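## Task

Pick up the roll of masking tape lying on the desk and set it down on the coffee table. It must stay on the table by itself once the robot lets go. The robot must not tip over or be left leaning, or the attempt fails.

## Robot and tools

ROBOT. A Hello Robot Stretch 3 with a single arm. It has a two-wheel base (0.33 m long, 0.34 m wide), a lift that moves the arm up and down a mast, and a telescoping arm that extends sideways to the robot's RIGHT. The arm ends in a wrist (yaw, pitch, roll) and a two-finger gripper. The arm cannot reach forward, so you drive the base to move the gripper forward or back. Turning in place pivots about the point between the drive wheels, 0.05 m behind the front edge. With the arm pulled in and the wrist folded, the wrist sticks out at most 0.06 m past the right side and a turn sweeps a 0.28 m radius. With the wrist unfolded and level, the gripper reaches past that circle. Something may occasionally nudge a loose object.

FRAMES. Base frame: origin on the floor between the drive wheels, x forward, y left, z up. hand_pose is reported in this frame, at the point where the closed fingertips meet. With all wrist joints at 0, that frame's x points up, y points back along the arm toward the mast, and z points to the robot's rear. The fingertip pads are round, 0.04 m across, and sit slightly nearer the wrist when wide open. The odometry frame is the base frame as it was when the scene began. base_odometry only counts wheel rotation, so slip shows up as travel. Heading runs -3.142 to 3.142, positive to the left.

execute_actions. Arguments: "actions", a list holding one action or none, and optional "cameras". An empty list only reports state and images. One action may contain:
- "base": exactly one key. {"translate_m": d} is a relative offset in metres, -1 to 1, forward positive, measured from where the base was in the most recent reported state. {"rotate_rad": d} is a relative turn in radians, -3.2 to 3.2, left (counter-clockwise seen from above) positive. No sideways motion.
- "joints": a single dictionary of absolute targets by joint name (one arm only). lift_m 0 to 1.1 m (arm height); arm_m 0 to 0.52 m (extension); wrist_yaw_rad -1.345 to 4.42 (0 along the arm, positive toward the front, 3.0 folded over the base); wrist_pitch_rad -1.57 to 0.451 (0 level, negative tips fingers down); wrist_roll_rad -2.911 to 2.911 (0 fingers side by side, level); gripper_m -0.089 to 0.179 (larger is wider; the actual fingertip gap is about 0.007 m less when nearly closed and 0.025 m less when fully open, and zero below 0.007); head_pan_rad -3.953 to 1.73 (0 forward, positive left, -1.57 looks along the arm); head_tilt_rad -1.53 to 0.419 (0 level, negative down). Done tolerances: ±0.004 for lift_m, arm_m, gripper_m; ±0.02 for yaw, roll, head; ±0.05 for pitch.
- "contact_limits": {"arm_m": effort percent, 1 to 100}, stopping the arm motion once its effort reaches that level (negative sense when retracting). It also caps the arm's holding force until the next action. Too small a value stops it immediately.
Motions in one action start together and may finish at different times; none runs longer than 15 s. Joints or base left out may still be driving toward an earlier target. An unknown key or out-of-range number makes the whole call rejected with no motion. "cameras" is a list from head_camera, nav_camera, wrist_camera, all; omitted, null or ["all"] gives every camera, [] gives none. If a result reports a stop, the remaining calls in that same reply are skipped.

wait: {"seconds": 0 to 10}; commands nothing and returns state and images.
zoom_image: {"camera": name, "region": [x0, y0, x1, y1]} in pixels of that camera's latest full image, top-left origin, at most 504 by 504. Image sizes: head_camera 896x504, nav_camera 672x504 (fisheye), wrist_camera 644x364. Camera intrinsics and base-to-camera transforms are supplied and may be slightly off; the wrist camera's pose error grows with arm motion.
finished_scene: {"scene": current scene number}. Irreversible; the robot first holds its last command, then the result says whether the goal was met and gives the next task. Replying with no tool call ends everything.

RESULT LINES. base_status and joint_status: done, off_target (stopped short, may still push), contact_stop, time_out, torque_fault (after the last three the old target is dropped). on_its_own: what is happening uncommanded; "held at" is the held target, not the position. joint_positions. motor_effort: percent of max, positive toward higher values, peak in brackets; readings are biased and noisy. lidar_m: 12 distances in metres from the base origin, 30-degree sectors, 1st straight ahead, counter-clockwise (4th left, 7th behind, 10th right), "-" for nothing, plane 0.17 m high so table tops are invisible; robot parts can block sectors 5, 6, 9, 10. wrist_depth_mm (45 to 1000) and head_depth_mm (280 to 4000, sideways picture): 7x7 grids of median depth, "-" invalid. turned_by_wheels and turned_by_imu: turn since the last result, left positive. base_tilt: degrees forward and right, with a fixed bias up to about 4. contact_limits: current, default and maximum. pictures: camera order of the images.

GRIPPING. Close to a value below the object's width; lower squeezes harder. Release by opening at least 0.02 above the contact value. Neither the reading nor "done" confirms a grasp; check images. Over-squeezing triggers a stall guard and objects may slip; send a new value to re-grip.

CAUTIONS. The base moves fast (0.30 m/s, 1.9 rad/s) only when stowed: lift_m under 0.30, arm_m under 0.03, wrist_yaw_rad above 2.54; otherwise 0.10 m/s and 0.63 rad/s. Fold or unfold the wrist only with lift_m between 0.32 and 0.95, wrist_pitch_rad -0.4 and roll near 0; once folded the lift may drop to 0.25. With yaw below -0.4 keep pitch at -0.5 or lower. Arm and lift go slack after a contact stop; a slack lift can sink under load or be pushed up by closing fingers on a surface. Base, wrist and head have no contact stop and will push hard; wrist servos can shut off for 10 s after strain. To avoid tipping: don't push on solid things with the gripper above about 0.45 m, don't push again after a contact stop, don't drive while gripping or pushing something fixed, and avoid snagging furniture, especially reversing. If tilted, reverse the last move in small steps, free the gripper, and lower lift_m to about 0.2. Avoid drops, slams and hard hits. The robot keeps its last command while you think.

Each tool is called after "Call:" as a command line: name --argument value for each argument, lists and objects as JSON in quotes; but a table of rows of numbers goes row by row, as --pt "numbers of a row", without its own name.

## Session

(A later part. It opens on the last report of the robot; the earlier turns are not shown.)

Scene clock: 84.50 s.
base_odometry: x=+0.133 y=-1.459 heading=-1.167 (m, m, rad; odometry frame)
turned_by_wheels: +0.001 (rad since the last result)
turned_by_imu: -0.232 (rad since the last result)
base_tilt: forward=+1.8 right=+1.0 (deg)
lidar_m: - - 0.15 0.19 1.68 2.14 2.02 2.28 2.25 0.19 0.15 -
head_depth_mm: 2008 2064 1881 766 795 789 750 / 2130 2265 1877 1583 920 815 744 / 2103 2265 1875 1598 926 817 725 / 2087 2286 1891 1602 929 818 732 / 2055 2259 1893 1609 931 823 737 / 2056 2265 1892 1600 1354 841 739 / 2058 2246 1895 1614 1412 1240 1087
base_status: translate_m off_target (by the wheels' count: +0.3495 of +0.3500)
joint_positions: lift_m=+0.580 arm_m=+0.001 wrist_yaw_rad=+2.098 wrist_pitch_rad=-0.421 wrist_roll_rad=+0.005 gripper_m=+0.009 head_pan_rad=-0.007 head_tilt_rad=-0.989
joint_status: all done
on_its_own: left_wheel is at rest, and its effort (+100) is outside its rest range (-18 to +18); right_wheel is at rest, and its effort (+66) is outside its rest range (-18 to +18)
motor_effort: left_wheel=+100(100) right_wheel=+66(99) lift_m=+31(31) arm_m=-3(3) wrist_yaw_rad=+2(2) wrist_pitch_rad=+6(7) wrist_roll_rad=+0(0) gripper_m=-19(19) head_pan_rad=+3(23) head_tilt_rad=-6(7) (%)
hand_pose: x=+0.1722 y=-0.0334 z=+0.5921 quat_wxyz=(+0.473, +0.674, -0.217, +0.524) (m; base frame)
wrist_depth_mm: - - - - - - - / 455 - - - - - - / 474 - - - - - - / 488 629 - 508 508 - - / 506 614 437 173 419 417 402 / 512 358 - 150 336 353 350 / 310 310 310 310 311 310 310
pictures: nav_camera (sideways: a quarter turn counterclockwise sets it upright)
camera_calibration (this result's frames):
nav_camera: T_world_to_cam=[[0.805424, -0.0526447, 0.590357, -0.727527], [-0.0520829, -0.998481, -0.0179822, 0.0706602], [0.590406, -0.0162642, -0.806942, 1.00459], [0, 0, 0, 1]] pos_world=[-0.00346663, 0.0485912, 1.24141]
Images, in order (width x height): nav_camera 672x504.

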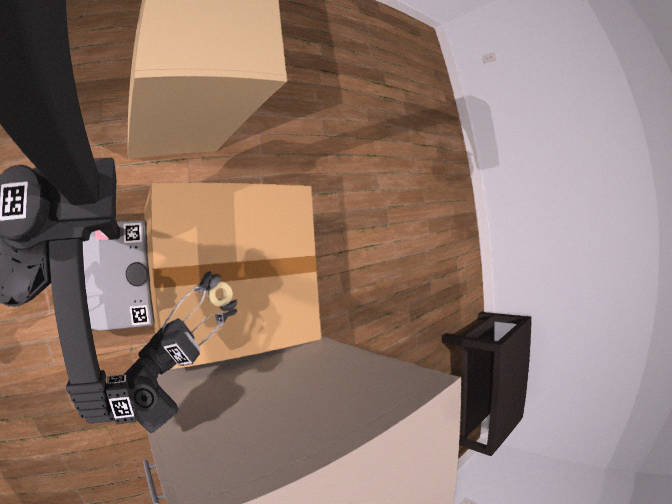

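Call:
execute_actions --actions '[{"base":{"translate_m":-0.32},"joints":{"wrist_yaw_rad":2.9,"lift_m":0.36}}]' --cameras '[]'

Call:
execute_actions --actions '[{"base":{"rotate_rad":1.62},"joints":{"lift_m":0.28,"head_pan_rad":-1.57,"head_tilt_rad":-1.1}}]' --cameras '[]'

Call:
execute_actions --actions '[{"base":{"translate_m":-0.1}}]' --cameras '["head_camera","wrist_camera"]'

Scene clock: 91.37 s.
base_odometry: x=+0.007 y=-1.165 heading=-1.167 (m, m, rad; odometry frame)
turned_by_wheels: +0.000 (rad since the last result)
turned_by_imu: +0.001 (rad since the last result)
base_tilt: forward=+1.8 right=+0.9 (deg)
lidar_m: 0.37 0.38 0.51 1.04 1.64 2.10 1.70 2.03 2.26 1.58 0.40 0.38
head_depth_mm: 2015 780 813 851 882 986 1087 / 2388 2256 1831 1054 924 1167 1094 / 2405 2274 1873 1062 924 1161 1100 / 2406 2285 1862 1068 925 1167 1095 / 2381 2321 1891 1067 930 1170 1102 / 2360 2314 1899 1616 1341 1228 1107 / 2330 2318 1917 1615 1186 1173 1111
base_status: done
joint_positions: lift_m=+0.360 arm_m=+0.001 wrist_yaw_rad=+2.898 wrist_pitch_rad=-0.421 wrist_roll_rad=+0.005 gripper_m=+0.009 head_pan_rad=-0.007 head_tilt_rad=-0.989
joint_status: all done
motor_effort: left_wheel=+0(94) right_wheel=-1(66) lift_m=+30(33) arm_m=-3(4) wrist_yaw_rad=+2(1) wrist_pitch_rad=+6(7) wrist_roll_rad=+0(0) gripper_m=-18(18) head_pan_rad=+3(3) head_tilt_rad=-6(6) (%)
hand_pose: x=+0.0329 y=+0.0712 z=+0.3721 quat_wxyz=(+0.231, +0.706, +0.062, +0.667) (m; base frame)
wrist_depth_mm: - - - - 721 508 560 / - - - - - 565 588 / - - - - 817 629 367 / 858 - 868 844 692 722 380 / 705 - 753 173 687 678 386 / 597 602 - 149 564 545 392 / 523 520 536 540 520 499 402
pictures: none
No camera images: the call's "cameras" was empty. Leave "cameras" out to get every camera's image.

Scene clock: 94.10 s.
base_odometry: x=+0.007 y=-1.165 heading=+0.453 (m, m, rad; odometry frame)
turned_by_wheels: +1.620 (rad since the last result)
turned_by_imu: +1.648 (rad since the last result)
base_tilt: forward=+1.8 right=+1.0 (deg)
lidar_m: 1.62 1.67 2.22 1.71 2.22 2.20 1.15 0.40 0.38 0.37 0.39 0.51
head_depth_mm: 2281 1910 992 951 942 1162 1092 / 2346 1963 1120 982 943 1202 - / 2333 1949 1121 988 976 1232 - / 2340 1952 1129 996 1002 1219 1092 / 2351 1967 1702 998 1042 1204 1095 / 2297 1990 1710 1493 1314 1205 1094 / 2336 2004 1724 1045 1107 1206 1095
base_status: done
joint_positions: lift_m=+0.280 arm_m=+0.001 wrist_yaw_rad=+2.898 wrist_pitch_rad=-0.421 wrist_roll_rad=+0.005 gripper_m=+0.009 head_pan_rad=-1.563 head_tilt_rad=-1.087
joint_status: all done
motor_effort: left_wheel=-4(13) right_wheel=+4(15) lift_m=+30(27) arm_m=-4(3) wrist_yaw_rad=+2(3) wrist_pitch_rad=+7(7) wrist_roll_rad=+0(0) gripper_m=-18(18) head_pan_rad=-3(38) head_tilt_rad=-7(19) (%)
hand_pose: x=+0.0328 y=+0.0712 z=+0.2921 quat_wxyz=(+0.231, +0.706, +0.062, +0.667) (m; base frame)
wrist_depth_mm: - - - - - - - / - - - - - - - / 929 909 920 907 908 914 919 / 720 - 720 713 721 728 700 / 599 - 613 174 593 583 586 / 504 500 - 149 477 506 502 / 450 - - 436 438 435 434
pictures: none
No camera images: the call's "cameras" was empty. Leave "cameras" out to get every camera's image.

Scene clock: 96.03 s.
base_odometry: x=-0.083 y=-1.208 heading=+0.452 (m, m, rad; odometry frame)
turned_by_wheels: +0.000 (rad since the last result)
turned_by_imu: +0.000 (rad since the last result)
base_tilt: forward=+1.9 right=+1.0 (deg)
lidar_m: 1.14 1.77 2.25 1.71 2.21 2.09 1.17 0.37 0.33 0.36 0.38 0.59
head_depth_mm: 688 666 676 686 748 1146 1094 / 2302 1900 1049 970 976 1190 - / 2309 1950 1125 984 956 1230 - / 2315 1976 1129 997 986 1218 1097 / 2374 1980 1141 999 1020 1206 1097 / 2318 1991 1720 1017 1135 1207 1097 / 2353 1993 1726 1460 1305 1213 1101
base_status: done
joint_positions: lift_m=+0.280 arm_m=+0.001 wrist_yaw_rad=+2.898 wrist_pitch_rad=-0.421 wrist_roll_rad=+0.005 gripper_m=+0.009 head_pan_rad=-1.564 head_tilt_rad=-1.087
joint_status: not commanded
motor_effort: left_wheel=-4(14) right_wheel=+3(8) lift_m=+31(31) arm_m=-3(3) wrist_yaw_rad=+1(2) wrist_pitch_rad=+7(7) wrist_roll_rad=+0(0) gripper_m=-19(18) head_pan_rad=-3(3) head_tilt_rad=-8(7) (%)
hand_pose: x=+0.0328 y=+0.0712 z=+0.2921 quat_wxyz=(+0.231, +0.706, +0.062, +0.667) (m; base frame)
wrist_depth_mm: - - - - - - - / - - - - - - - / 939 907 917 921 903 910 898 / 725 - 722 716 711 708 709 / 596 - 621 172 589 592 590 / 500 507 - 149 474 508 499 / 453 - - 440 436 438 436
pictures: head_camera (sideways: a quarter turn clockwise sets it upright), wrist_camera
camera_calibration (this result's frames):
head_camera: T_world_to_cam=[[-0.0261045, 0.861025, -0.507891, 0.683349], [0.999288, 0.036322, 0.0102153, -0.0198759], [0.0272433, -0.507263, -0.86136, 1.07735], [0, 0, 0, 1]] pos_world=[0.0083496, -0.0411573, 1.27526]
wrist_camera: T_world_to_cam=[[0.974636, -0.223538, -0.0107915, -0.00977177], [-0.141455, -0.57795, -0.803719, 0.303408], [0.173425, 0.78486, -0.594911, 0.283394], [0, 0, 0, 1]] pos_world=[0.00329508, -0.0492538, 0.412343]
Images, in order (width x height): head_camera 896x504, wrist_camera 644x364.

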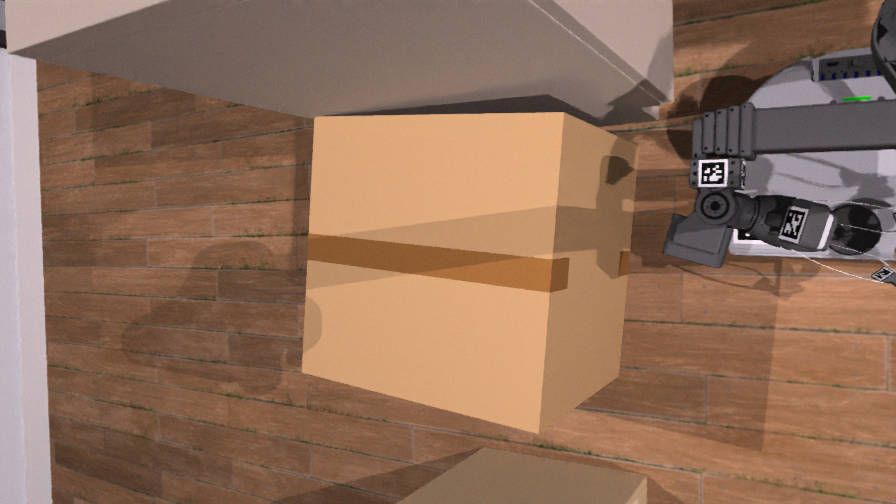

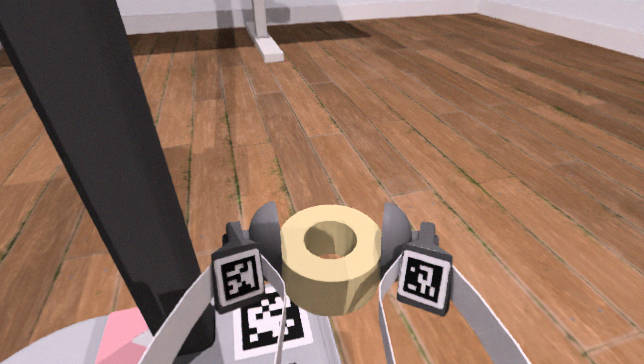

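Call:
execute_actions --actions '[{"joints":{"arm_m":0.3,"wrist_yaw_rad":2.6},"contact_limits":{"arm_m":60}}]' --cameras '["head_camera"]'

Scene clock: 101.07 s.
base_odometry: x=-0.083 y=-1.208 heading=+0.453 (m, m, rad; odometry frame)
turned_by_wheels: +0.000 (rad since the last result)
turned_by_imu: -0.077 (rad since the last result)
base_tilt: forward=-1.0 right=-3.4 (deg)
lidar_m: 1.16 1.76 2.22 1.70 1.68 2.00 2.00 0.44 0.33 0.42 0.43 0.62
head_depth_mm: 757 609 513 580 831 1195 1095 / 771 650 648 703 870 1199 - / 2417 2055 1161 1063 1217 1240 - / 2474 2213 1235 1079 1231 1230 1108 / 2515 2245 1250 1068 1123 1227 1115 / 2461 2308 1889 1080 1103 1251 1126 / 2474 2317 1919 1624 1374 1260 1133
base_status: not commanded
joint_positions: lift_m=+0.281 arm_m=+0.299 wrist_yaw_rad=+2.597 wrist_pitch_rad=-0.398 wrist_roll_rad=+0.005 gripper_m=+0.009 head_pan_rad=-1.565 head_tilt_rad=-1.090
joint_status: all done
on_its_own: base_tilt is 5.3 degrees off its reading at the scene's start (forward=+1.9 right=+1.0)
motor_effort: left_wheel=-2(24) right_wheel=+1(8) lift_m=+19(48) arm_m=+14(48) wrist_yaw_rad=+3(57) wrist_pitch_rad=+0(24) wrist_roll_rad=+0(1) gripper_m=-18(19) head_pan_rad=-2(4) head_tilt_rad=-6(9) (%)
contact_limits: arm_m 47 (drawing in: default 21, maximum 34; extending or still: default 29, maximum 47)
hand_pose: x=+0.0962 y=-0.2497 z=+0.2977 quat_wxyz=(+0.321, +0.706, -0.052, +0.628) (m; base frame)
wrist_depth_mm: - - - - - - - / - - - - - - - / 891 900 920 994 - - - / - 781 764 773 807 829 873 / - - 644 174 675 681 692 / - - - 150 526 583 558 / - - 472 481 487 498 495
pictures: head_camera (sideways: a quarter turn clockwise sets it upright)
camera_calibration (this result's frames):
head_camera: T_world_to_cam=[[-0.024953, 0.862587, -0.505292, 0.679956], [0.999336, 0.0349443, 0.0103032, -0.0199906], [0.0265445, -0.5047, -0.862887, 1.07934], [0, 0, 0, 1]] pos_world=[0.00829366, -0.0410798, 1.27513]
Images, in order (width x height): head_camera 896x504.

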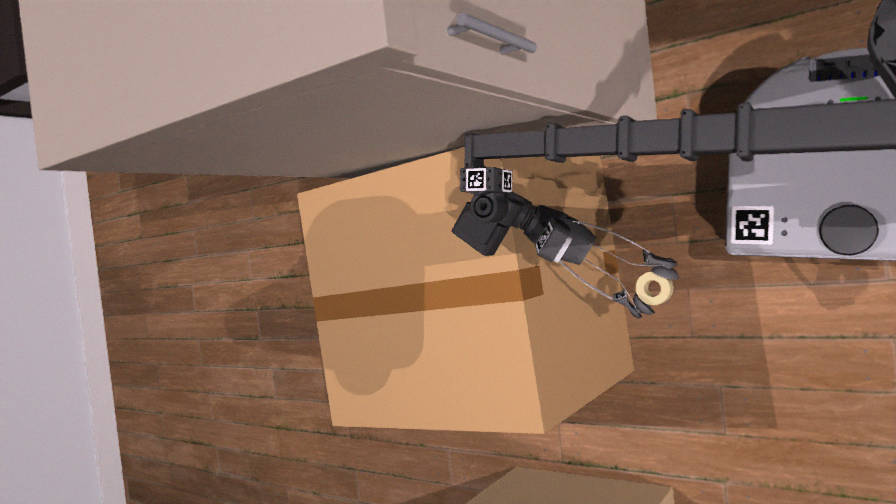

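Call:
execute_actions --actions '[{"joints":{"lift_m":0.42}}]'

Scene clock: 104.27 s.
base_odometry: x=-0.083 y=-1.208 heading=+0.453 (m, m, rad; odometry frame)
turned_by_wheels: +0.001 (rad since the last result)
turned_by_imu: -0.043 (rad since the last result)
base_tilt: forward=+1.9 right=+1.1 (deg)
lidar_m: 1.16 1.75 2.15 1.71 1.95 2.19 2.01 0.44 0.32 0.41 0.41 0.61
head_depth_mm: 646 545 497 531 750 1185 1095 / 665 615 668 681 764 - - / 2214 1826 1057 964 1183 1213 - / 2348 1959 1126 994 1193 1197 1092 / 2338 1968 1131 998 1015 1197 1097 / 2302 1988 1133 1005 1010 1206 1100 / 2326 1999 1704 1462 1328 1206 1102
base_status: not commanded
joint_positions: lift_m=+0.420 arm_m=+0.300 wrist_yaw_rad=+2.602 wrist_pitch_rad=-0.416 wrist_roll_rad=+0.010 gripper_m=+0.009 head_pan_rad=-1.566 head_tilt_rad=-1.090
joint_status: all done
on_its_own: right_wheel is at rest, and its effort (-22) is outside its rest range (-18 to +18)
motor_effort: left_wheel=+9(16) right_wheel=-22(23) lift_m=+43(49) arm_m=+3(20) wrist_yaw_rad=-2(19) wrist_pitch_rad=+5(18) wrist_roll_rad=-2(19) gripper_m=-18(19) head_pan_rad=-1(3) head_tilt_rad=-6(6) (%)
hand_pose: x=+0.0941 y=-0.2519 z=+0.4328 quat_wxyz=(+0.325, +0.709, -0.045, +0.625) (m; base frame)
wrist_depth_mm: - - - - - - - / - - - - - - - / - - - - - - - / 990 981 982 973 964 967 938 / 811 845 832 174 791 785 761 / - - - 149 641 670 521 / - - 584 583 586 579 550
pictures: head_camera (sideways: a quarter turn clockwise sets it upright), nav_camera (sideways: a quarter turn counterclockwise sets it upright), wrist_camera
camera_calibration (this result's frames):
head_camera: T_world_to_cam=[[-0.0236668, 0.862693, -0.505174, 0.679795], [0.999387, 0.0334524, 0.0103072, -0.0199961], [0.0257913, -0.504621, -0.862956, 1.07944], [0, 0, 0, 1]] pos_world=[0.00823237, -0.0410794, 1.27513]
nav_camera: T_world_to_cam=[[-0.0435668, -0.861295, 0.506234, -0.612757], [-0.998999, 0.0427065, -0.0133146, 0.0703576], [-0.0101517, -0.506307, -0.862294, 1.0802], [0, 0, 0, 1]] pos_world=[0.0545572, 0.016144, 1.24259]
wrist_camera: T_world_to_cam=[[0.866199, -0.499478, -0.0148604, -0.197831], [-0.305479, -0.505761, -0.806776, 0.273368], [0.395451, 0.703368, -0.59067, 0.566855], [0, 0, 0, 1]] pos_world=[0.0307051, -0.359261, 0.552431]
Images, in order (width x height): head_camera 896x504, nav_camera 672x504, wrist_camera 644x364.

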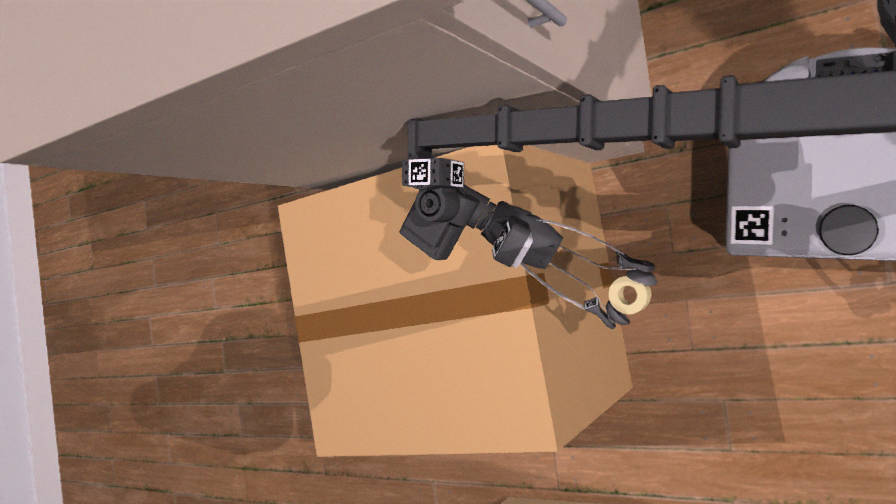

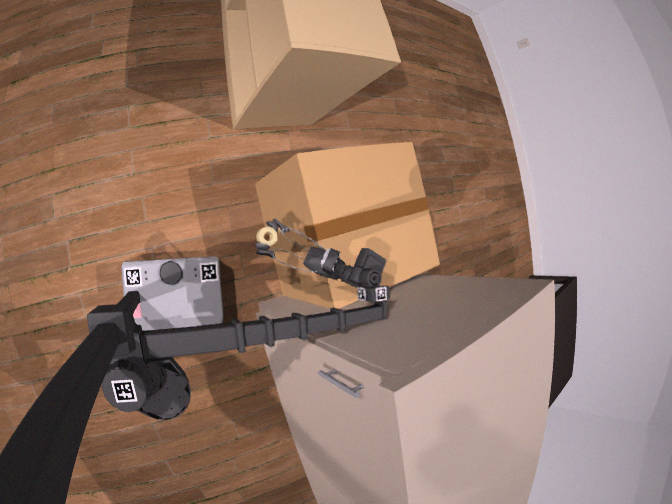

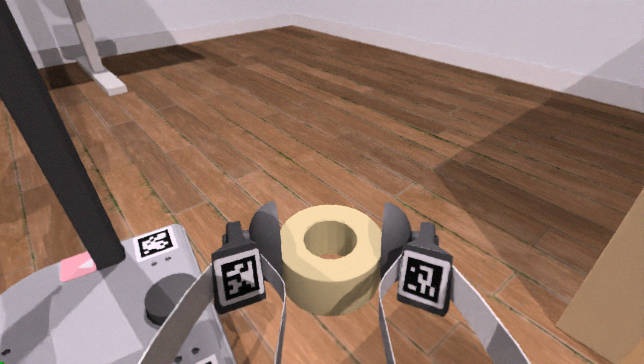

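Call:
execute_actions --actions '[{"joints":{"lift_m":0.58,"arm_m":0.0,"head_pan_rad":0,"head_tilt_rad":-1.1},"base":{"translate_m":0.03}}]' --cameras '[]'

Call:
execute_actions --actions '[{"base":{"rotate_rad":-1.29}}]' --cameras '["head_camera"]'

Scene clock: 108.83 s.
base_odometry: x=-0.056 y=-1.195 heading=+0.453 (m, m, rad; odometry frame)
turned_by_wheels: +0.000 (rad since the last result)
turned_by_imu: +0.001 (rad since the last result)
base_tilt: forward=+2.0 right=+0.8 (deg)
lidar_m: 1.12 1.72 2.11 1.71 1.97 2.22 2.04 0.43 0.34 0.40 0.40 0.58
head_depth_mm: 1188 1005 886 1012 1291 1154 1093 / 1204 1082 1251 1376 1299 1190 1113 / 1584 1789 1624 1486 1324 1200 1120 / 1643 1882 1699 1481 1324 1210 1110 / 1620 1879 1692 1491 1333 1201 1112 / 1593 1857 1708 1505 1328 1202 1095 / 1571 1845 1714 1506 1331 1206 1102
base_status: done
joint_positions: lift_m=+0.580 arm_m=+0.001 wrist_yaw_rad=+2.602 wrist_pitch_rad=-0.417 wrist_roll_rad=+0.010 gripper_m=+0.009 head_pan_rad=-0.007 head_tilt_rad=-1.090
joint_status: all done
motor_effort: left_wheel=+1(11) right_wheel=-1(17) lift_m=+43(44) arm_m=-3(4) wrist_yaw_rad=-2(3) wrist_pitch_rad=+5(5) wrist_roll_rad=-2(2) gripper_m=-18(19) head_pan_rad=+3(37) head_tilt_rad=-5(5) (%)
hand_pose: x=+0.0941 y=+0.0464 z=+0.5926 quat_wxyz=(+0.326, +0.709, -0.044, +0.624) (m; base frame)
wrist_depth_mm: - - - - - - - / - - - - - - - / - - - - - - - / - - - - - - - / - - - 174 - - - / 902 868 - 149 837 875 855 / - 753 755 748 752 745 751
pictures: none
No camera images: the call's "cameras" was empty. Leave "cameras" out to get every camera's image.

Scene clock: 111.87 s.
base_odometry: x=-0.056 y=-1.195 heading=-0.837 (m, m, rad; odometry frame)
turned_by_wheels: -1.290 (rad since the last result)
turned_by_imu: -1.314 (rad since the last result)
base_tilt: forward=+1.9 right=+0.9 (deg)
lidar_m: 0.40 0.43 0.58 1.71 1.84 2.18 1.71 1.97 2.07 0.70 0.34 0.36
head_depth_mm: 2262 1938 1003 924 857 1138 1099 / 2310 1936 1123 988 1049 1171 1114 / 2317 1941 1128 994 1078 1198 1122 / 2318 1943 1133 994 1101 1204 1119 / 2376 1960 1642 998 1218 1202 1106 / 2383 1987 1706 1473 1341 1205 1099 / 2386 1997 1131 1101 1236 1211 1097
base_status: done
joint_positions: lift_m=+0.580 arm_m=+0.001 wrist_yaw_rad=+2.602 wrist_pitch_rad=-0.417 wrist_roll_rad=+0.010 gripper_m=+0.009 head_pan_rad=-0.007 head_tilt_rad=-1.090
joint_status: not commanded
motor_effort: left_wheel=+3(9) right_wheel=-5(9) lift_m=+43(43) arm_m=-4(4) wrist_yaw_rad=-3(2) wrist_pitch_rad=+5(5) wrist_roll_rad=-2(2) gripper_m=-18(19) head_pan_rad=+3(3) head_tilt_rad=-6(5) (%)
hand_pose: x=+0.0941 y=+0.0464 z=+0.5926 quat_wxyz=(+0.326, +0.709, -0.044, +0.624) (m; base frame)
wrist_depth_mm: - - - - 618 722 - / - - - - 665 - - / - - - 931 729 - - / - - - - 818 504 507 / - - - 173 892 462 417 / 885 866 - 150 804 471 377 / - 755 763 762 723 481 386
pictures: head_camera (sideways: a quarter turn clockwise sets it upright)
camera_calibration (this result's frames):
head_camera: T_world_to_cam=[[-0.862905, -0.0139197, -0.505174, 0.684914], [-0.0221606, 0.999701, 0.0103072, -0.0137646], [0.50488, 0.0200891, -0.862956, 1.07651], [0, 0, 0, 1]] pos_world=[0.0472009, 0.00166816, 1.27513]
Images, in order (width x height): head_camera 896x504.

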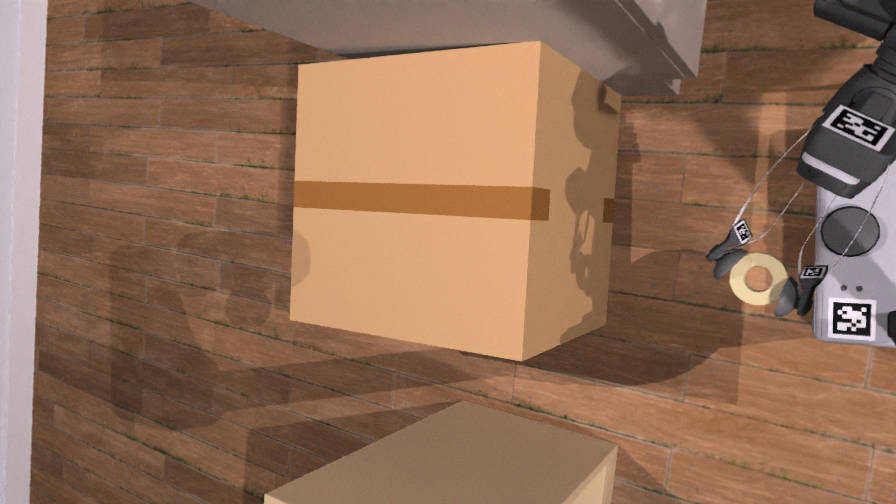

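Call:
execute_actions --actions '[{"base":{"translate_m":0.55}}]' --cameras '["head_camera"]'

Scene clock: 118.57 s.
base_odometry: x=+0.313 y=-1.603 heading=-0.836 (m, m, rad; odometry frame)
turned_by_wheels: +0.001 (rad since the last result)
turned_by_imu: -0.063 (rad since the last result)
base_tilt: forward=+1.8 right=+1.0 (deg)
lidar_m: - - 0.15 0.19 1.75 2.48 2.07 2.30 0.27 0.19 0.15 -
head_depth_mm: 2094 1941 1675 1476 856 781 752 / 2130 1936 1672 1484 879 796 744 / 2146 1974 1684 1486 882 797 747 / 2165 1968 1699 1486 888 809 747 / 2171 1976 1710 1486 892 805 761 / 2186 1989 1699 1492 1339 1179 1082 / 2172 1984 1730 1514 1343 1144 1083
base_status: translate_m off_target (by the wheels' count: +0.5495 of +0.5500)
joint_positions: lift_m=+0.580 arm_m=+0.001 wrist_yaw_rad=+2.601 wrist_pitch_rad=-0.419 wrist_roll_rad=+0.010 gripper_m=+0.009 head_pan_rad=-0.006 head_tilt_rad=-1.090
joint_status: not commanded
on_its_own: left_wheel is at rest, and its effort (+100) is outside its rest range (-18 to +18); right_wheel is at rest, and its effort (+62) is outside its rest range (-18 to +18)
motor_effort: left_wheel=+100(100) right_wheel=+62(99) lift_m=+41(42) arm_m=-2(4) wrist_yaw_rad=-2(2) wrist_pitch_rad=+6(6) wrist_roll_rad=-2(2) gripper_m=-18(18) head_pan_rad=+3(3) head_tilt_rad=-6(7) (%)
hand_pose: x=+0.0941 y=+0.0462 z=+0.5924 quat_wxyz=(+0.326, +0.709, -0.044, +0.624) (m; base frame)
wrist_depth_mm: - 533 518 558 - - - / - 430 487 557 - - - / - 473 528 604 - - - / - 526 577 668 - 505 - / - 954 605 173 420 418 419 / 908 851 - 149 337 355 356 / - 760 329 312 312 309 307
pictures: head_camera (sideways: a quarter turn clockwise sets it upright)
camera_calibration (this result's frames):
head_camera: T_world_to_cam=[[-0.862898, -0.0143423, -0.505174, 0.684914], [-0.0226502, 0.99969, 0.0103072, -0.0137616], [0.50487, 0.0203363, -0.862956, 1.07651], [0, 0, 0, 1]] pos_world=[0.0472001, 0.00168828, 1.27513]
Images, in order (width x height): head_camera 896x504.

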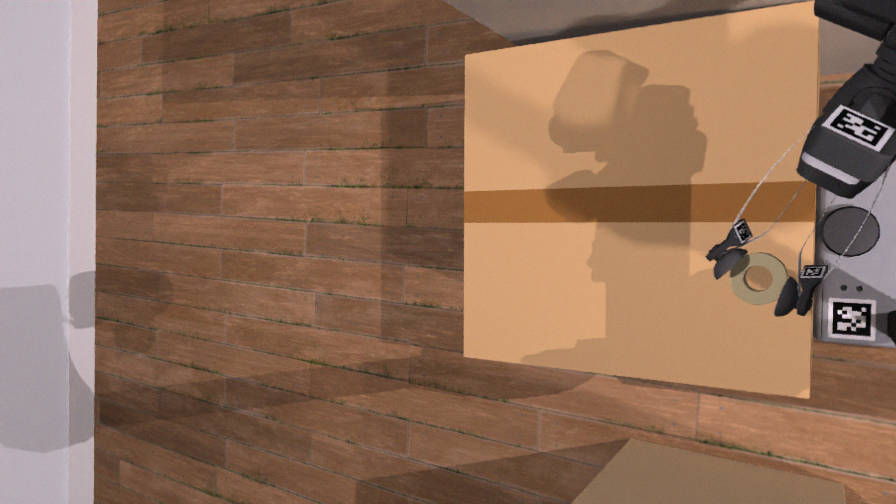

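Call:
execute_actions --actions '[{"base":{"translate_m":0.4}}]' --cameras '["head_camera"]'

Scene clock: 123.77 s.
base_odometry: x=+0.581 y=-1.899 heading=-0.835 (m, m, rad; odometry frame)
turned_by_wheels: +0.001 (rad since the last result)
turned_by_imu: +0.001 (rad since the last result)
base_tilt: forward=+1.8 right=+0.9 (deg)
lidar_m: - - 0.15 0.19 1.76 2.47 2.06 2.31 0.27 0.19 0.15 -
head_depth_mm: 2098 1940 1674 1468 854 781 751 / 2136 1952 1676 1477 880 795 745 / 2119 1952 1681 1476 882 795 744 / 2163 1960 1690 1496 889 808 748 / 2184 1972 1710 1502 889 802 761 / 2183 1976 1699 1498 1341 1178 1087 / 2186 1966 1717 1507 1343 1135 1084
base_status: translate_m off_target (by the wheels' count: +0.3995 of +0.4000)
joint_positions: lift_m=+0.580 arm_m=+0.001 wrist_yaw_rad=+2.601 wrist_pitch_rad=-0.419 wrist_roll_rad=+0.010 gripper_m=+0.009 head_pan_rad=-0.006 head_tilt_rad=-1.090
joint_status: not commanded
on_its_own: left_wheel is at rest, and its effort (+100) is outside its rest range (-18 to +18); right_wheel is at rest, and its effort (+62) is outside its rest range (-18 to +18)
motor_effort: left_wheel=+100(100) right_wheel=+62(63) lift_m=+41(42) arm_m=-4(2) wrist_yaw_rad=-1(1) wrist_pitch_rad=+6(6) wrist_roll_rad=-2(2) gripper_m=-19(18) head_pan_rad=+3(3) head_tilt_rad=-5(6) (%)
hand_pose: x=+0.0941 y=+0.0462 z=+0.5924 quat_wxyz=(+0.326, +0.709, -0.044, +0.624) (m; base frame)
wrist_depth_mm: - 537 528 551 - - - / - 433 481 556 - - - / - 472 526 612 - - - / - 524 571 669 - 505 - / - 977 610 174 416 415 415 / 893 860 - 149 337 355 355 / - 760 328 310 309 309 306
pictures: head_camera (sideways: a quarter turn clockwise sets it upright)
camera_calibration (this result's frames):
head_camera: T_world_to_cam=[[-0.862898, -0.0143417, -0.505175, 0.684914], [-0.0226495, 0.99969, 0.0103072, -0.0137616], [0.50487, 0.020336, -0.862956, 1.07651], [0, 0, 0, 1]] pos_world=[0.0472001, 0.00168826, 1.27513]
Images, in order (width x height): head_camera 896x504.

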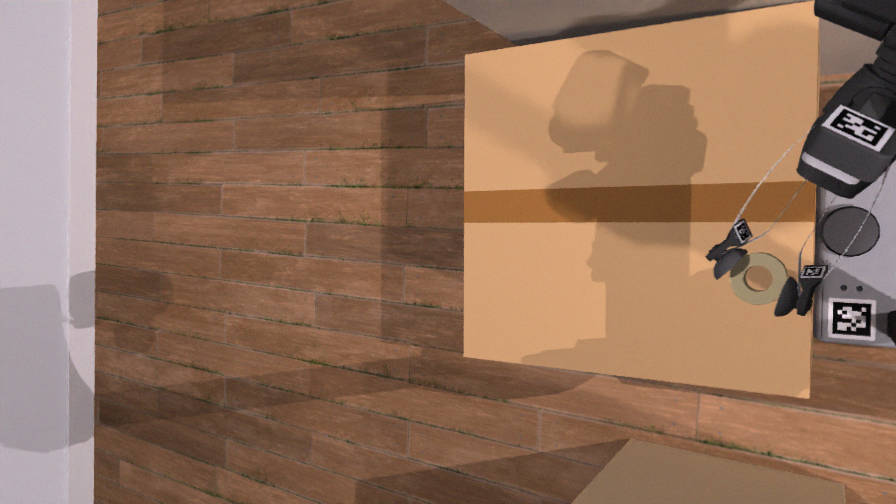

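Call:
execute_actions --actions '[{"base":{"translate_m":-0.3},"joints":{"head_pan_rad":1.3,"head_tilt_rad":-0.5}}]' --cameras '["nav_camera"]'

Call:
execute_actions --actions '[{"joints":{"head_pan_rad":-1.3}}]' --cameras '["nav_camera"]'

Scene clock: 128.43 s.
base_odometry: x=+0.380 y=-1.677 heading=-0.835 (m, m, rad; odometry frame)
turned_by_wheels: +0.000 (rad since the last result)
turned_by_imu: +0.001 (rad since the last result)
base_tilt: forward=+1.7 right=+1.1 (deg)
lidar_m: 0.35 0.36 0.53 1.67 1.77 2.27 1.77 2.04 2.12 0.64 0.32 0.36
head_depth_mm: 1538 1680 1845 2052 1113 856 750 / 1503 1634 1789 1669 1113 856 774 / 1476 1604 1748 1582 1162 1191 1224 / 1448 1567 1712 1780 1830 1573 1316 / 1422 1537 1672 1846 1983 1629 1325 / 1393 1506 1634 1806 1943 1626 1327 / 1364 1497 1599 1750 1904 1614 1319
base_status: done
joint_positions: lift_m=+0.580 arm_m=+0.001 wrist_yaw_rad=+2.601 wrist_pitch_rad=-0.419 wrist_roll_rad=+0.010 gripper_m=+0.009 head_pan_rad=+1.293 head_tilt_rad=-0.508
joint_status: all done
motor_effort: left_wheel=+0(93) right_wheel=+1(61) lift_m=+41(41) arm_m=-3(3) wrist_yaw_rad=-2(2) wrist_pitch_rad=+6(6) wrist_roll_rad=-2(2) gripper_m=-18(19) head_pan_rad=+3(37) head_tilt_rad=+4(39) (%)
hand_pose: x=+0.0941 y=+0.0462 z=+0.5924 quat_wxyz=(+0.326, +0.709, -0.044, +0.624) (m; base frame)
wrist_depth_mm: - - - 588 623 - - / - - - 597 660 - - / - - - 664 740 - 636 / - - - 746 797 505 507 / - - - 173 468 429 416 / 894 880 - 149 601 400 354 / - 757 743 747 617 406 328
pictures: nav_camera (sideways: a quarter turn counterclockwise sets it upright)
camera_calibration (this result's frames):
nav_camera: T_world_to_cam=[[0.166394, 0.410708, 0.896455, -1.12261], [0.95169, -0.304824, -0.0369925, 0.089304], [0.258068, 0.859303, -0.441588, 0.531362], [0, 0, 0, 1]] pos_world=[-0.0353213, 0.0316865, 1.24432]
Images, in order (width x height): nav_camera 672x504.

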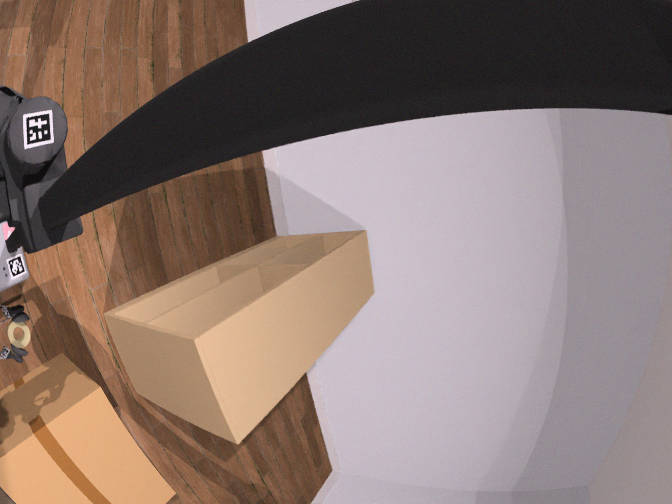

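Scene clock: 130.27 s.
base_odometry: x=+0.380 y=-1.677 heading=-0.835 (m, m, rad; odometry frame)
turned_by_wheels: +0.000 (rad since the last result)
turned_by_imu: +0.000 (rad since the last result)
base_tilt: forward=+1.9 right=+0.9 (deg)
lidar_m: 0.35 0.36 0.53 1.67 1.77 2.27 1.77 2.03 2.12 0.64 0.32 0.36
head_depth_mm: 1686 1809 1933 2132 2113 1610 1325 / 1736 1880 1680 1614 1952 1620 1328 / 1796 1953 1517 942 962 1165 1291 / 1886 2025 1516 884 628 680 770 / 1938 2120 1523 887 629 484 496 / 2017 2191 2367 889 626 485 427 / 2117 2313 2584 887 625 485 448
base_status: not commanded
joint_positions: lift_m=+0.580 arm_m=+0.001 wrist_yaw_rad=+2.601 wrist_pitch_rad=-0.419 wrist_roll_rad=+0.010 gripper_m=+0.009 head_pan_rad=-1.293 head_tilt_rad=-0.508
joint_status: all done
motor_effort: left_wheel=+0(0) right_wheel=+0(0) lift_m=+41(41) arm_m=-2(2) wrist_yaw_rad=-2(1) wrist_pitch_rad=+6(6) wrist_roll_rad=-2(2) gripper_m=-19(18) head_pan_rad=-3(38) head_tilt_rad=+5(5) (%)
hand_pose: x=+0.0941 y=+0.0462 z=+0.5924 quat_wxyz=(+0.326, +0.709, -0.044, +0.624) (m; base frame)
wrist_depth_mm: - - - 588 630 - - / - - - 601 669 - - / - - - 663 741 - 638 / - - - 733 812 502 507 / - - - 173 469 425 411 / 882 872 - 149 590 399 352 / - 760 743 760 615 408 329
pictures: nav_camera (sideways: a quarter turn counterclockwise sets it upright)
camera_calibration (this result's frames):
nav_camera: T_world_to_cam=[[0.0754505, -0.436664, 0.896455, -1.12206], [-0.969217, -0.243414, -0.0369925, 0.101022], [0.234363, -0.866068, -0.441588, 0.531506], [0, 0, 0, 1]] pos_world=[0.0580062, -0.00505036, 1.24432]
Images, in order (width x height): nav_camera 672x504.

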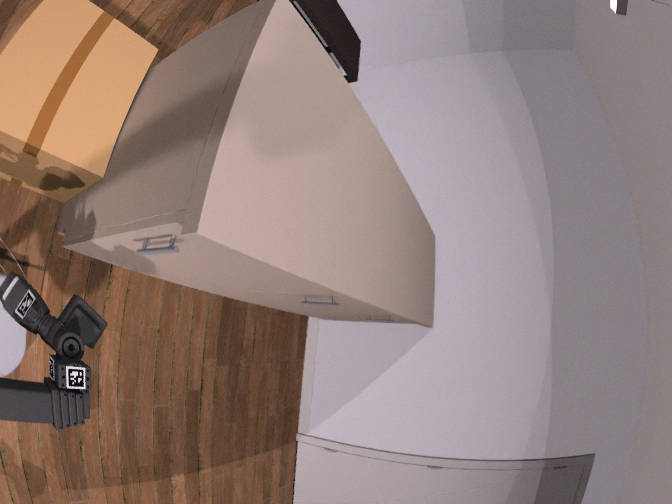

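Call:
execute_actions --actions '[{"base":{"rotate_rad":-2.57},"joints":{"head_pan_rad":-3.14,"head_tilt_rad":-1.1}}]' --cameras '[]'

Call:
execute_actions --actions '[{"base":{"translate_m":0.28}}]' --cameras '[]'

Call:
execute_actions --actions '[{"base":{"rotate_rad":-0.44}}]' --cameras '[]'

Call:
execute_actions --actions '[{"base":{"translate_m":-0.2}}]' --cameras '["head_camera"]'

Scene clock: 137.23 s.
base_odometry: x=+0.380 y=-1.677 heading=+2.879 (m, m, rad; odometry frame)
turned_by_wheels: -2.570 (rad since the last result)
turned_by_imu: -2.618 (rad since the last result)
base_tilt: forward=+1.9 right=+0.9 (deg)
lidar_m: 2.04 2.12 0.59 0.32 0.36 0.35 0.36 0.53 1.66 1.78 2.26 1.77
head_depth_mm: 2292 1942 1678 980 908 - 1051 / 2300 1945 1688 988 - - 1059 / 2315 1956 1689 1482 - - - / 2313 1956 1042 1363 1330 - - / 2240 1971 903 1049 1295 1256 - / 2091 1028 889 1095 1342 1257 - / 1867 1036 909 1421 1344 1232 -
base_status: done
joint_positions: lift_m=+0.580 arm_m=+0.001 wrist_yaw_rad=+2.601 wrist_pitch_rad=-0.419 wrist_roll_rad=+0.010 gripper_m=+0.009 head_pan_rad=-3.133 head_tilt_rad=-1.087
joint_status: all done
motor_effort: left_wheel=+4(8) right_wheel=-5(9) lift_m=+42(42) arm_m=-3(3) wrist_yaw_rad=-1(1) wrist_pitch_rad=+6(6) wrist_roll_rad=-2(2) gripper_m=-19(18) head_pan_rad=-2(37) head_tilt_rad=-7(47) (%)
hand_pose: x=+0.0941 y=+0.0462 z=+0.5924 quat_wxyz=(+0.326, +0.709, -0.044, +0.624) (m; base frame)
wrist_depth_mm: 296 417 741 - - - - / 309 417 761 - - - - / 330 419 761 - - - - / 364 418 759 - - - - / 409 424 629 173 - - - / 460 472 - 150 813 857 849 / - 533 760 753 763 755 747
pictures: none
No camera images: the call's "cameras" was empty. Leave "cameras" out to get every camera's image.

Scene clock: 141.23 s.
base_odometry: x=+0.109 y=-1.604 heading=+2.879 (m, m, rad; odometry frame)
turned_by_wheels: +0.000 (rad since the last result)
turned_by_imu: +0.002 (rad since the last result)
base_tilt: forward=+1.8 right=+0.8 (deg)
lidar_m: 1.76 1.94 1.32 0.56 0.43 0.51 0.62 0.79 1.83 1.95 1.56 1.56
head_depth_mm: 2312 1945 1113 1011 1112 - 1056 / 2327 1953 1122 1049 - - 1063 / 2321 1943 1653 1185 - - - / 2333 1139 1416 1492 1324 - - / 2366 1046 1170 1443 1340 1254 - / 1239 1053 1318 1487 1337 1253 - / 1236 1113 1588 1504 1341 1237 -
base_status: done
joint_positions: lift_m=+0.580 arm_m=+0.001 wrist_yaw_rad=+2.601 wrist_pitch_rad=-0.419 wrist_roll_rad=+0.010 gripper_m=+0.009 head_pan_rad=-3.133 head_tilt_rad=-1.087
joint_status: not commanded
motor_effort: left_wheel=+3(10) right_wheel=-4(6) lift_m=+41(41) arm_m=-3(2) wrist_yaw_rad=-1(1) wrist_pitch_rad=+6(6) wrist_roll_rad=-2(2) gripper_m=-18(18) head_pan_rad=-3(4) head_tilt_rad=-8(8) (%)
hand_pose: x=+0.0941 y=+0.0462 z=+0.5924 quat_wxyz=(+0.326, +0.709, -0.044, +0.624) (m; base frame)
wrist_depth_mm: 566 813 - - - - - / 576 817 - - - - - / 582 821 - - - - - / 576 826 - - - - - / 587 938 - 173 - - - / 616 838 - 150 820 858 856 / - 765 753 759 751 759 741
pictures: none
No camera images: the call's "cameras" was empty. Leave "cameras" out to get every camera's image.

Scene clock: 142.93 s.
base_odometry: x=+0.109 y=-1.604 heading=+2.439 (m, m, rad; odometry frame)
turned_by_wheels: -0.440 (rad since the last result)
turned_by_imu: -0.448 (rad since the last result)
base_tilt: forward=+1.8 right=+1.0 (deg)
lidar_m: 1.98 1.76 1.92 1.08 0.52 0.43 0.59 0.63 1.30 1.84 2.01 1.56
head_depth_mm: 757 625 575 696 874 - 1058 / 2300 1946 1082 953 - - 1063 / 2303 1963 1129 1086 - - - / 2325 1975 1133 1118 1321 - - / 2368 1988 1129 1154 1335 1249 - / 2361 1979 1719 1455 1338 1264 - / 2370 2003 1246 1359 1350 1227 -
base_status: done
joint_positions: lift_m=+0.580 arm_m=+0.001 wrist_yaw_rad=+2.601 wrist_pitch_rad=-0.419 wrist_roll_rad=+0.010 gripper_m=+0.009 head_pan_rad=-3.133 head_tilt_rad=-1.087
joint_status: not commanded
motor_effort: left_wheel=+3(9) right_wheel=-4(9) lift_m=+41(41) arm_m=-3(3) wrist_yaw_rad=+0(2) wrist_pitch_rad=+6(6) wrist_roll_rad=-2(2) gripper_m=-18(19) head_pan_rad=-3(3) head_tilt_rad=-8(7) (%)
hand_pose: x=+0.0941 y=+0.0462 z=+0.5924 quat_wxyz=(+0.326, +0.709, -0.044, +0.624) (m; base frame)
wrist_depth_mm: - - - - - - - / - - - - - - - / - - - - - - - / - - - - - - - / - - - 173 - - - / 895 864 - 150 803 856 855 / - 759 761 763 748 753 753
pictures: none
No camera images: the call's "cameras" was empty. Leave "cameras" out to get every camera's image.

Scene clock: 146.13 s.
base_odometry: x=+0.262 y=-1.733 heading=+2.439 (m, m, rad; odometry frame)
turned_by_wheels: +0.000 (rad since the last result)
turned_by_imu: +0.001 (rad since the last result)
base_tilt: forward=+1.9 right=+0.8 (deg)
lidar_m: 2.17 1.95 1.96 0.57 0.28 0.26 0.39 0.42 0.65 1.81 1.98 1.75
head_depth_mm: 2237 804 685 593 548 - 1063 / 2274 1949 1609 972 - - 1067 / 2328 1964 1123 989 - - - / 2363 1982 1130 994 1095 - - / 2358 1961 1135 999 1149 1259 - / 2356 1978 1714 1443 1306 1261 - / 2386 1989 1721 1258 1305 1218 -
base_status: done
joint_positions: lift_m=+0.580 arm_m=+0.001 wrist_yaw_rad=+2.601 wrist_pitch_rad=-0.419 wrist_roll_rad=+0.010 gripper_m=+0.009 head_pan_rad=-3.133 head_tilt_rad=-1.087
joint_status: not commanded
motor_effort: left_wheel=+3(5) right_wheel=-5(10) lift_m=+42(41) arm_m=-3(3) wrist_yaw_rad=-2(2) wrist_pitch_rad=+6(6) wrist_roll_rad=-2(2) gripper_m=-18(18) head_pan_rad=-3(3) head_tilt_rad=-8(9) (%)
hand_pose: x=+0.0941 y=+0.0462 z=+0.5924 quat_wxyz=(+0.326, +0.709, -0.044, +0.624) (m; base frame)
wrist_depth_mm: 824 - - - - - - / 735 - - - - - - / 673 - - - - - - / 618 - - - - - - / 579 - - 174 - - - / 587 867 - 150 826 866 853 / - 759 763 756 761 751 746
pictures: head_camera (sideways: a quarter turn clockwise sets it upright)
camera_calibration (this result's frames):
head_camera: T_world_to_cam=[[0.860877, 0.0270279, -0.508095, 0.678203], [0.0373972, -0.999248, 0.0102085, -0.0139994], [-0.507437, -0.0277896, -0.861241, 1.08046], [0, 0, 0, 1]] pos_world=[-0.0350611, -0.00229381, 1.27527]
Images, in order (width x height): head_camera 896x504.

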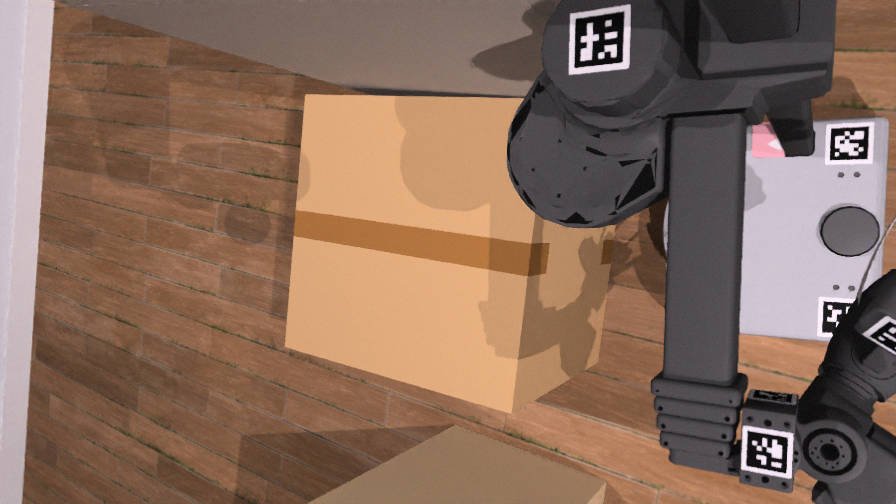

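Call:
execute_actions --actions '[{"base":{"translate_m":-0.3}}]' --cameras '["head_camera"]'

Scene clock: 150.40 s.
base_odometry: x=+0.491 y=-1.927 heading=+2.439 (m, m, rad; odometry frame)
turned_by_wheels: +0.000 (rad since the last result)
turned_by_imu: +0.015 (rad since the last result)
base_tilt: forward=+1.9 right=+0.8 (deg)
lidar_m: 2.09 2.23 0.18 0.18 0.20 0.28 0.27 0.29 0.52 0.52 1.93 2.04
head_depth_mm: 2126 1931 1664 1420 787 - 596 / 2137 1951 1664 999 - - 857 / 2150 1958 1684 988 - - - / 2176 1959 1681 991 900 - - / 2218 1961 1701 999 905 1132 - / 2227 1962 1702 1451 931 1180 - / 2306 1991 1717 1498 1250 1206 -
base_status: translate_m off_target (by the wheels' count: -0.2997 of -0.3000)
joint_positions: lift_m=+0.580 arm_m=+0.001 wrist_yaw_rad=+2.600 wrist_pitch_rad=-0.420 wrist_roll_rad=+0.009 gripper_m=+0.009 head_pan_rad=-3.136 head_tilt_rad=-1.089
joint_status: not commanded
on_its_own: left_wheel is at rest, and its effort (-51) is outside its rest range (-18 to +18); right_wheel is at rest, and its effort (-39) is outside its rest range (-18 to +18)
motor_effort: left_wheel=-51(79) right_wheel=-39(100) lift_m=+37(41) arm_m=-1(3) wrist_yaw_rad=+0(3) wrist_pitch_rad=+6(6) wrist_roll_rad=-2(2) gripper_m=-18(19) head_pan_rad=-2(3) head_tilt_rad=-6(7) (%)
hand_pose: x=+0.0943 y=+0.0460 z=+0.5922 quat_wxyz=(+0.327, +0.708, -0.044, +0.624) (m; base frame)
wrist_depth_mm: 180 191 - - - - - / 192 206 231 - - - - / 204 221 250 - - - - / 220 239 269 - - - - / 238 261 283 173 - - - / 260 288 - 150 807 853 853 / - 314 374 757 750 739 754
pictures: head_camera (sideways: a quarter turn clockwise sets it upright)
camera_calibration (this result's frames):
head_camera: T_world_to_cam=[[0.862082, 0.0247694, -0.506164, 0.67568], [0.0347454, -0.999343, 0.0102738, -0.0140683], [-0.505577, -0.0264437, -0.862376, 1.08192], [0, 0, 0, 1]] pos_world=[-0.0350073, -0.00218519, 1.27517]
Images, in order (width x height): head_camera 896x504.

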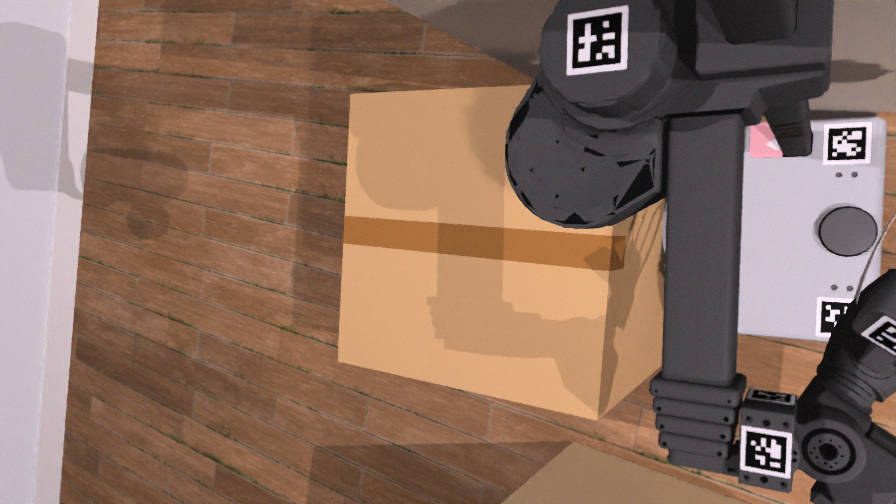

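It moves now.

Call:
execute_actions --actions '[{"base":{"translate_m":-0.5}}]' --cameras '["head_camera","nav_camera"]'

Scene clock: 156.53 s.
base_odometry: x=+0.872 y=-2.250 heading=+2.439 (m, m, rad; odometry frame)
turned_by_wheels: +0.000 (rad since the last result)
turned_by_imu: +0.001 (rad since the last result)
base_tilt: forward=+1.8 right=+1.0 (deg)
lidar_m: 2.52 0.32 0.26 0.26 2.21 0.30 0.27 0.27 0.34 0.45 0.48 2.86
head_depth_mm: 1640 1853 1666 1470 1368 - 1053 / 1688 1890 1684 1448 - - 1055 / 1714 1908 1683 987 - - - / 1751 1927 1696 985 900 - - / 1794 1981 1684 996 890 996 - / 1824 1978 1710 1018 901 1152 - / 1887 1980 1721 1506 1349 1234 -
base_status: translate_m off_target (by the wheels' count: -0.4997 of -0.5000)
joint_positions: lift_m=+0.580 arm_m=+0.001 wrist_yaw_rad=+2.600 wrist_pitch_rad=-0.420 wrist_roll_rad=+0.009 gripper_m=+0.009 head_pan_rad=-3.136 head_tilt_rad=-1.089
joint_status: not commanded
on_its_own: left_wheel is at rest, and its effort (-42) is outside its rest range (-18 to +18); right_wheel is at rest, and its effort (-47) is outside its rest range (-18 to +18)
motor_effort: left_wheel=-42(71) right_wheel=-47(63) lift_m=+37(37) arm_m=-1(2) wrist_yaw_rad=-1(0) wrist_pitch_rad=+6(6) wrist_roll_rad=-1(2) gripper_m=-19(18) head_pan_rad=-2(1) head_tilt_rad=-6(6) (%)
hand_pose: x=+0.0943 y=+0.0460 z=+0.5922 quat_wxyz=(+0.327, +0.708, -0.044, +0.624) (m; base frame)
wrist_depth_mm: - 259 280 308 342 383 441 / - 282 301 336 377 426 - / - 312 328 366 421 483 - / - - 360 404 462 545 - / - - 382 174 525 642 - / 874 876 - 149 604 846 849 / - 749 514 596 728 746 748
pictures: head_camera (sideways: a quarter turn clockwise sets it upright), nav_camera (sideways: a quarter turn counterclockwise sets it upright)
camera_calibration (this result's frames):
head_camera: T_world_to_cam=[[0.862082, 0.0247694, -0.506164, 0.67568], [0.0347454, -0.999343, 0.0102738, -0.0140683], [-0.505577, -0.0264437, -0.862376, 1.08192], [0, 0, 0, 1]] pos_world=[-0.0350073, -0.00218519, 1.27517]
nav_camera: T_world_to_cam=[[-0.860769, 0.0424658, 0.507221, -0.609058], [0.0414105, 0.999053, -0.0133685, 0.0640813], [-0.507308, 0.00949707, -0.861712, 1.08248], [0, 0, 0, 1]] pos_world=[0.0222381, -0.0484368, 1.24257]
Images, in order (width x height): head_camera 896x504, nav_camera 672x504.

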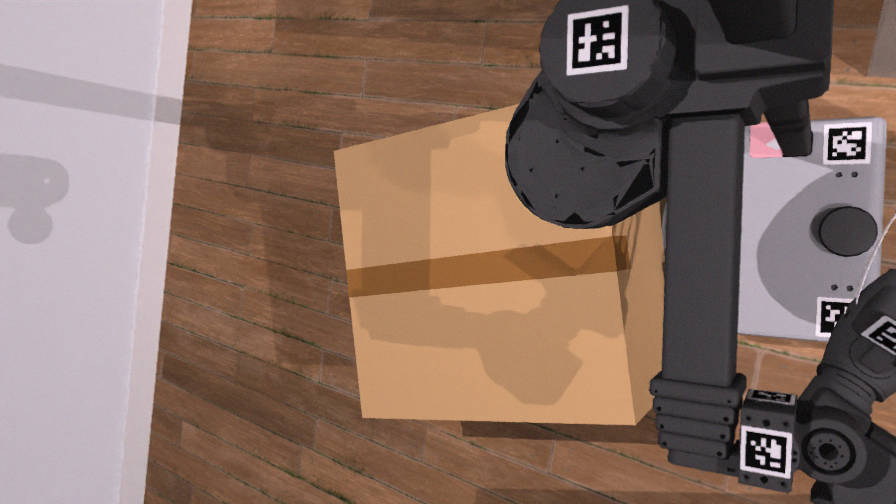

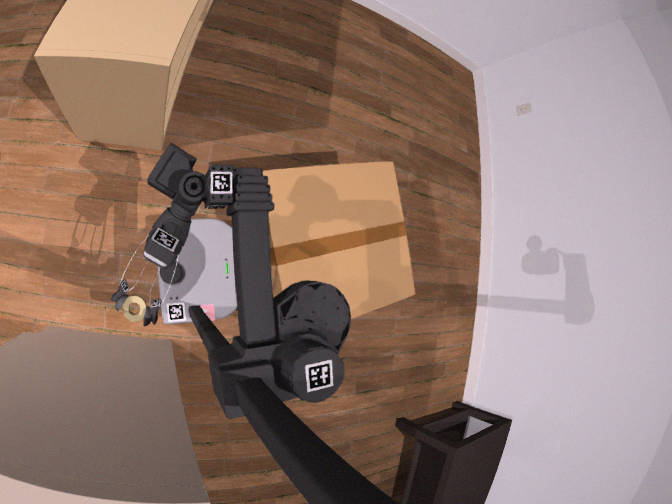

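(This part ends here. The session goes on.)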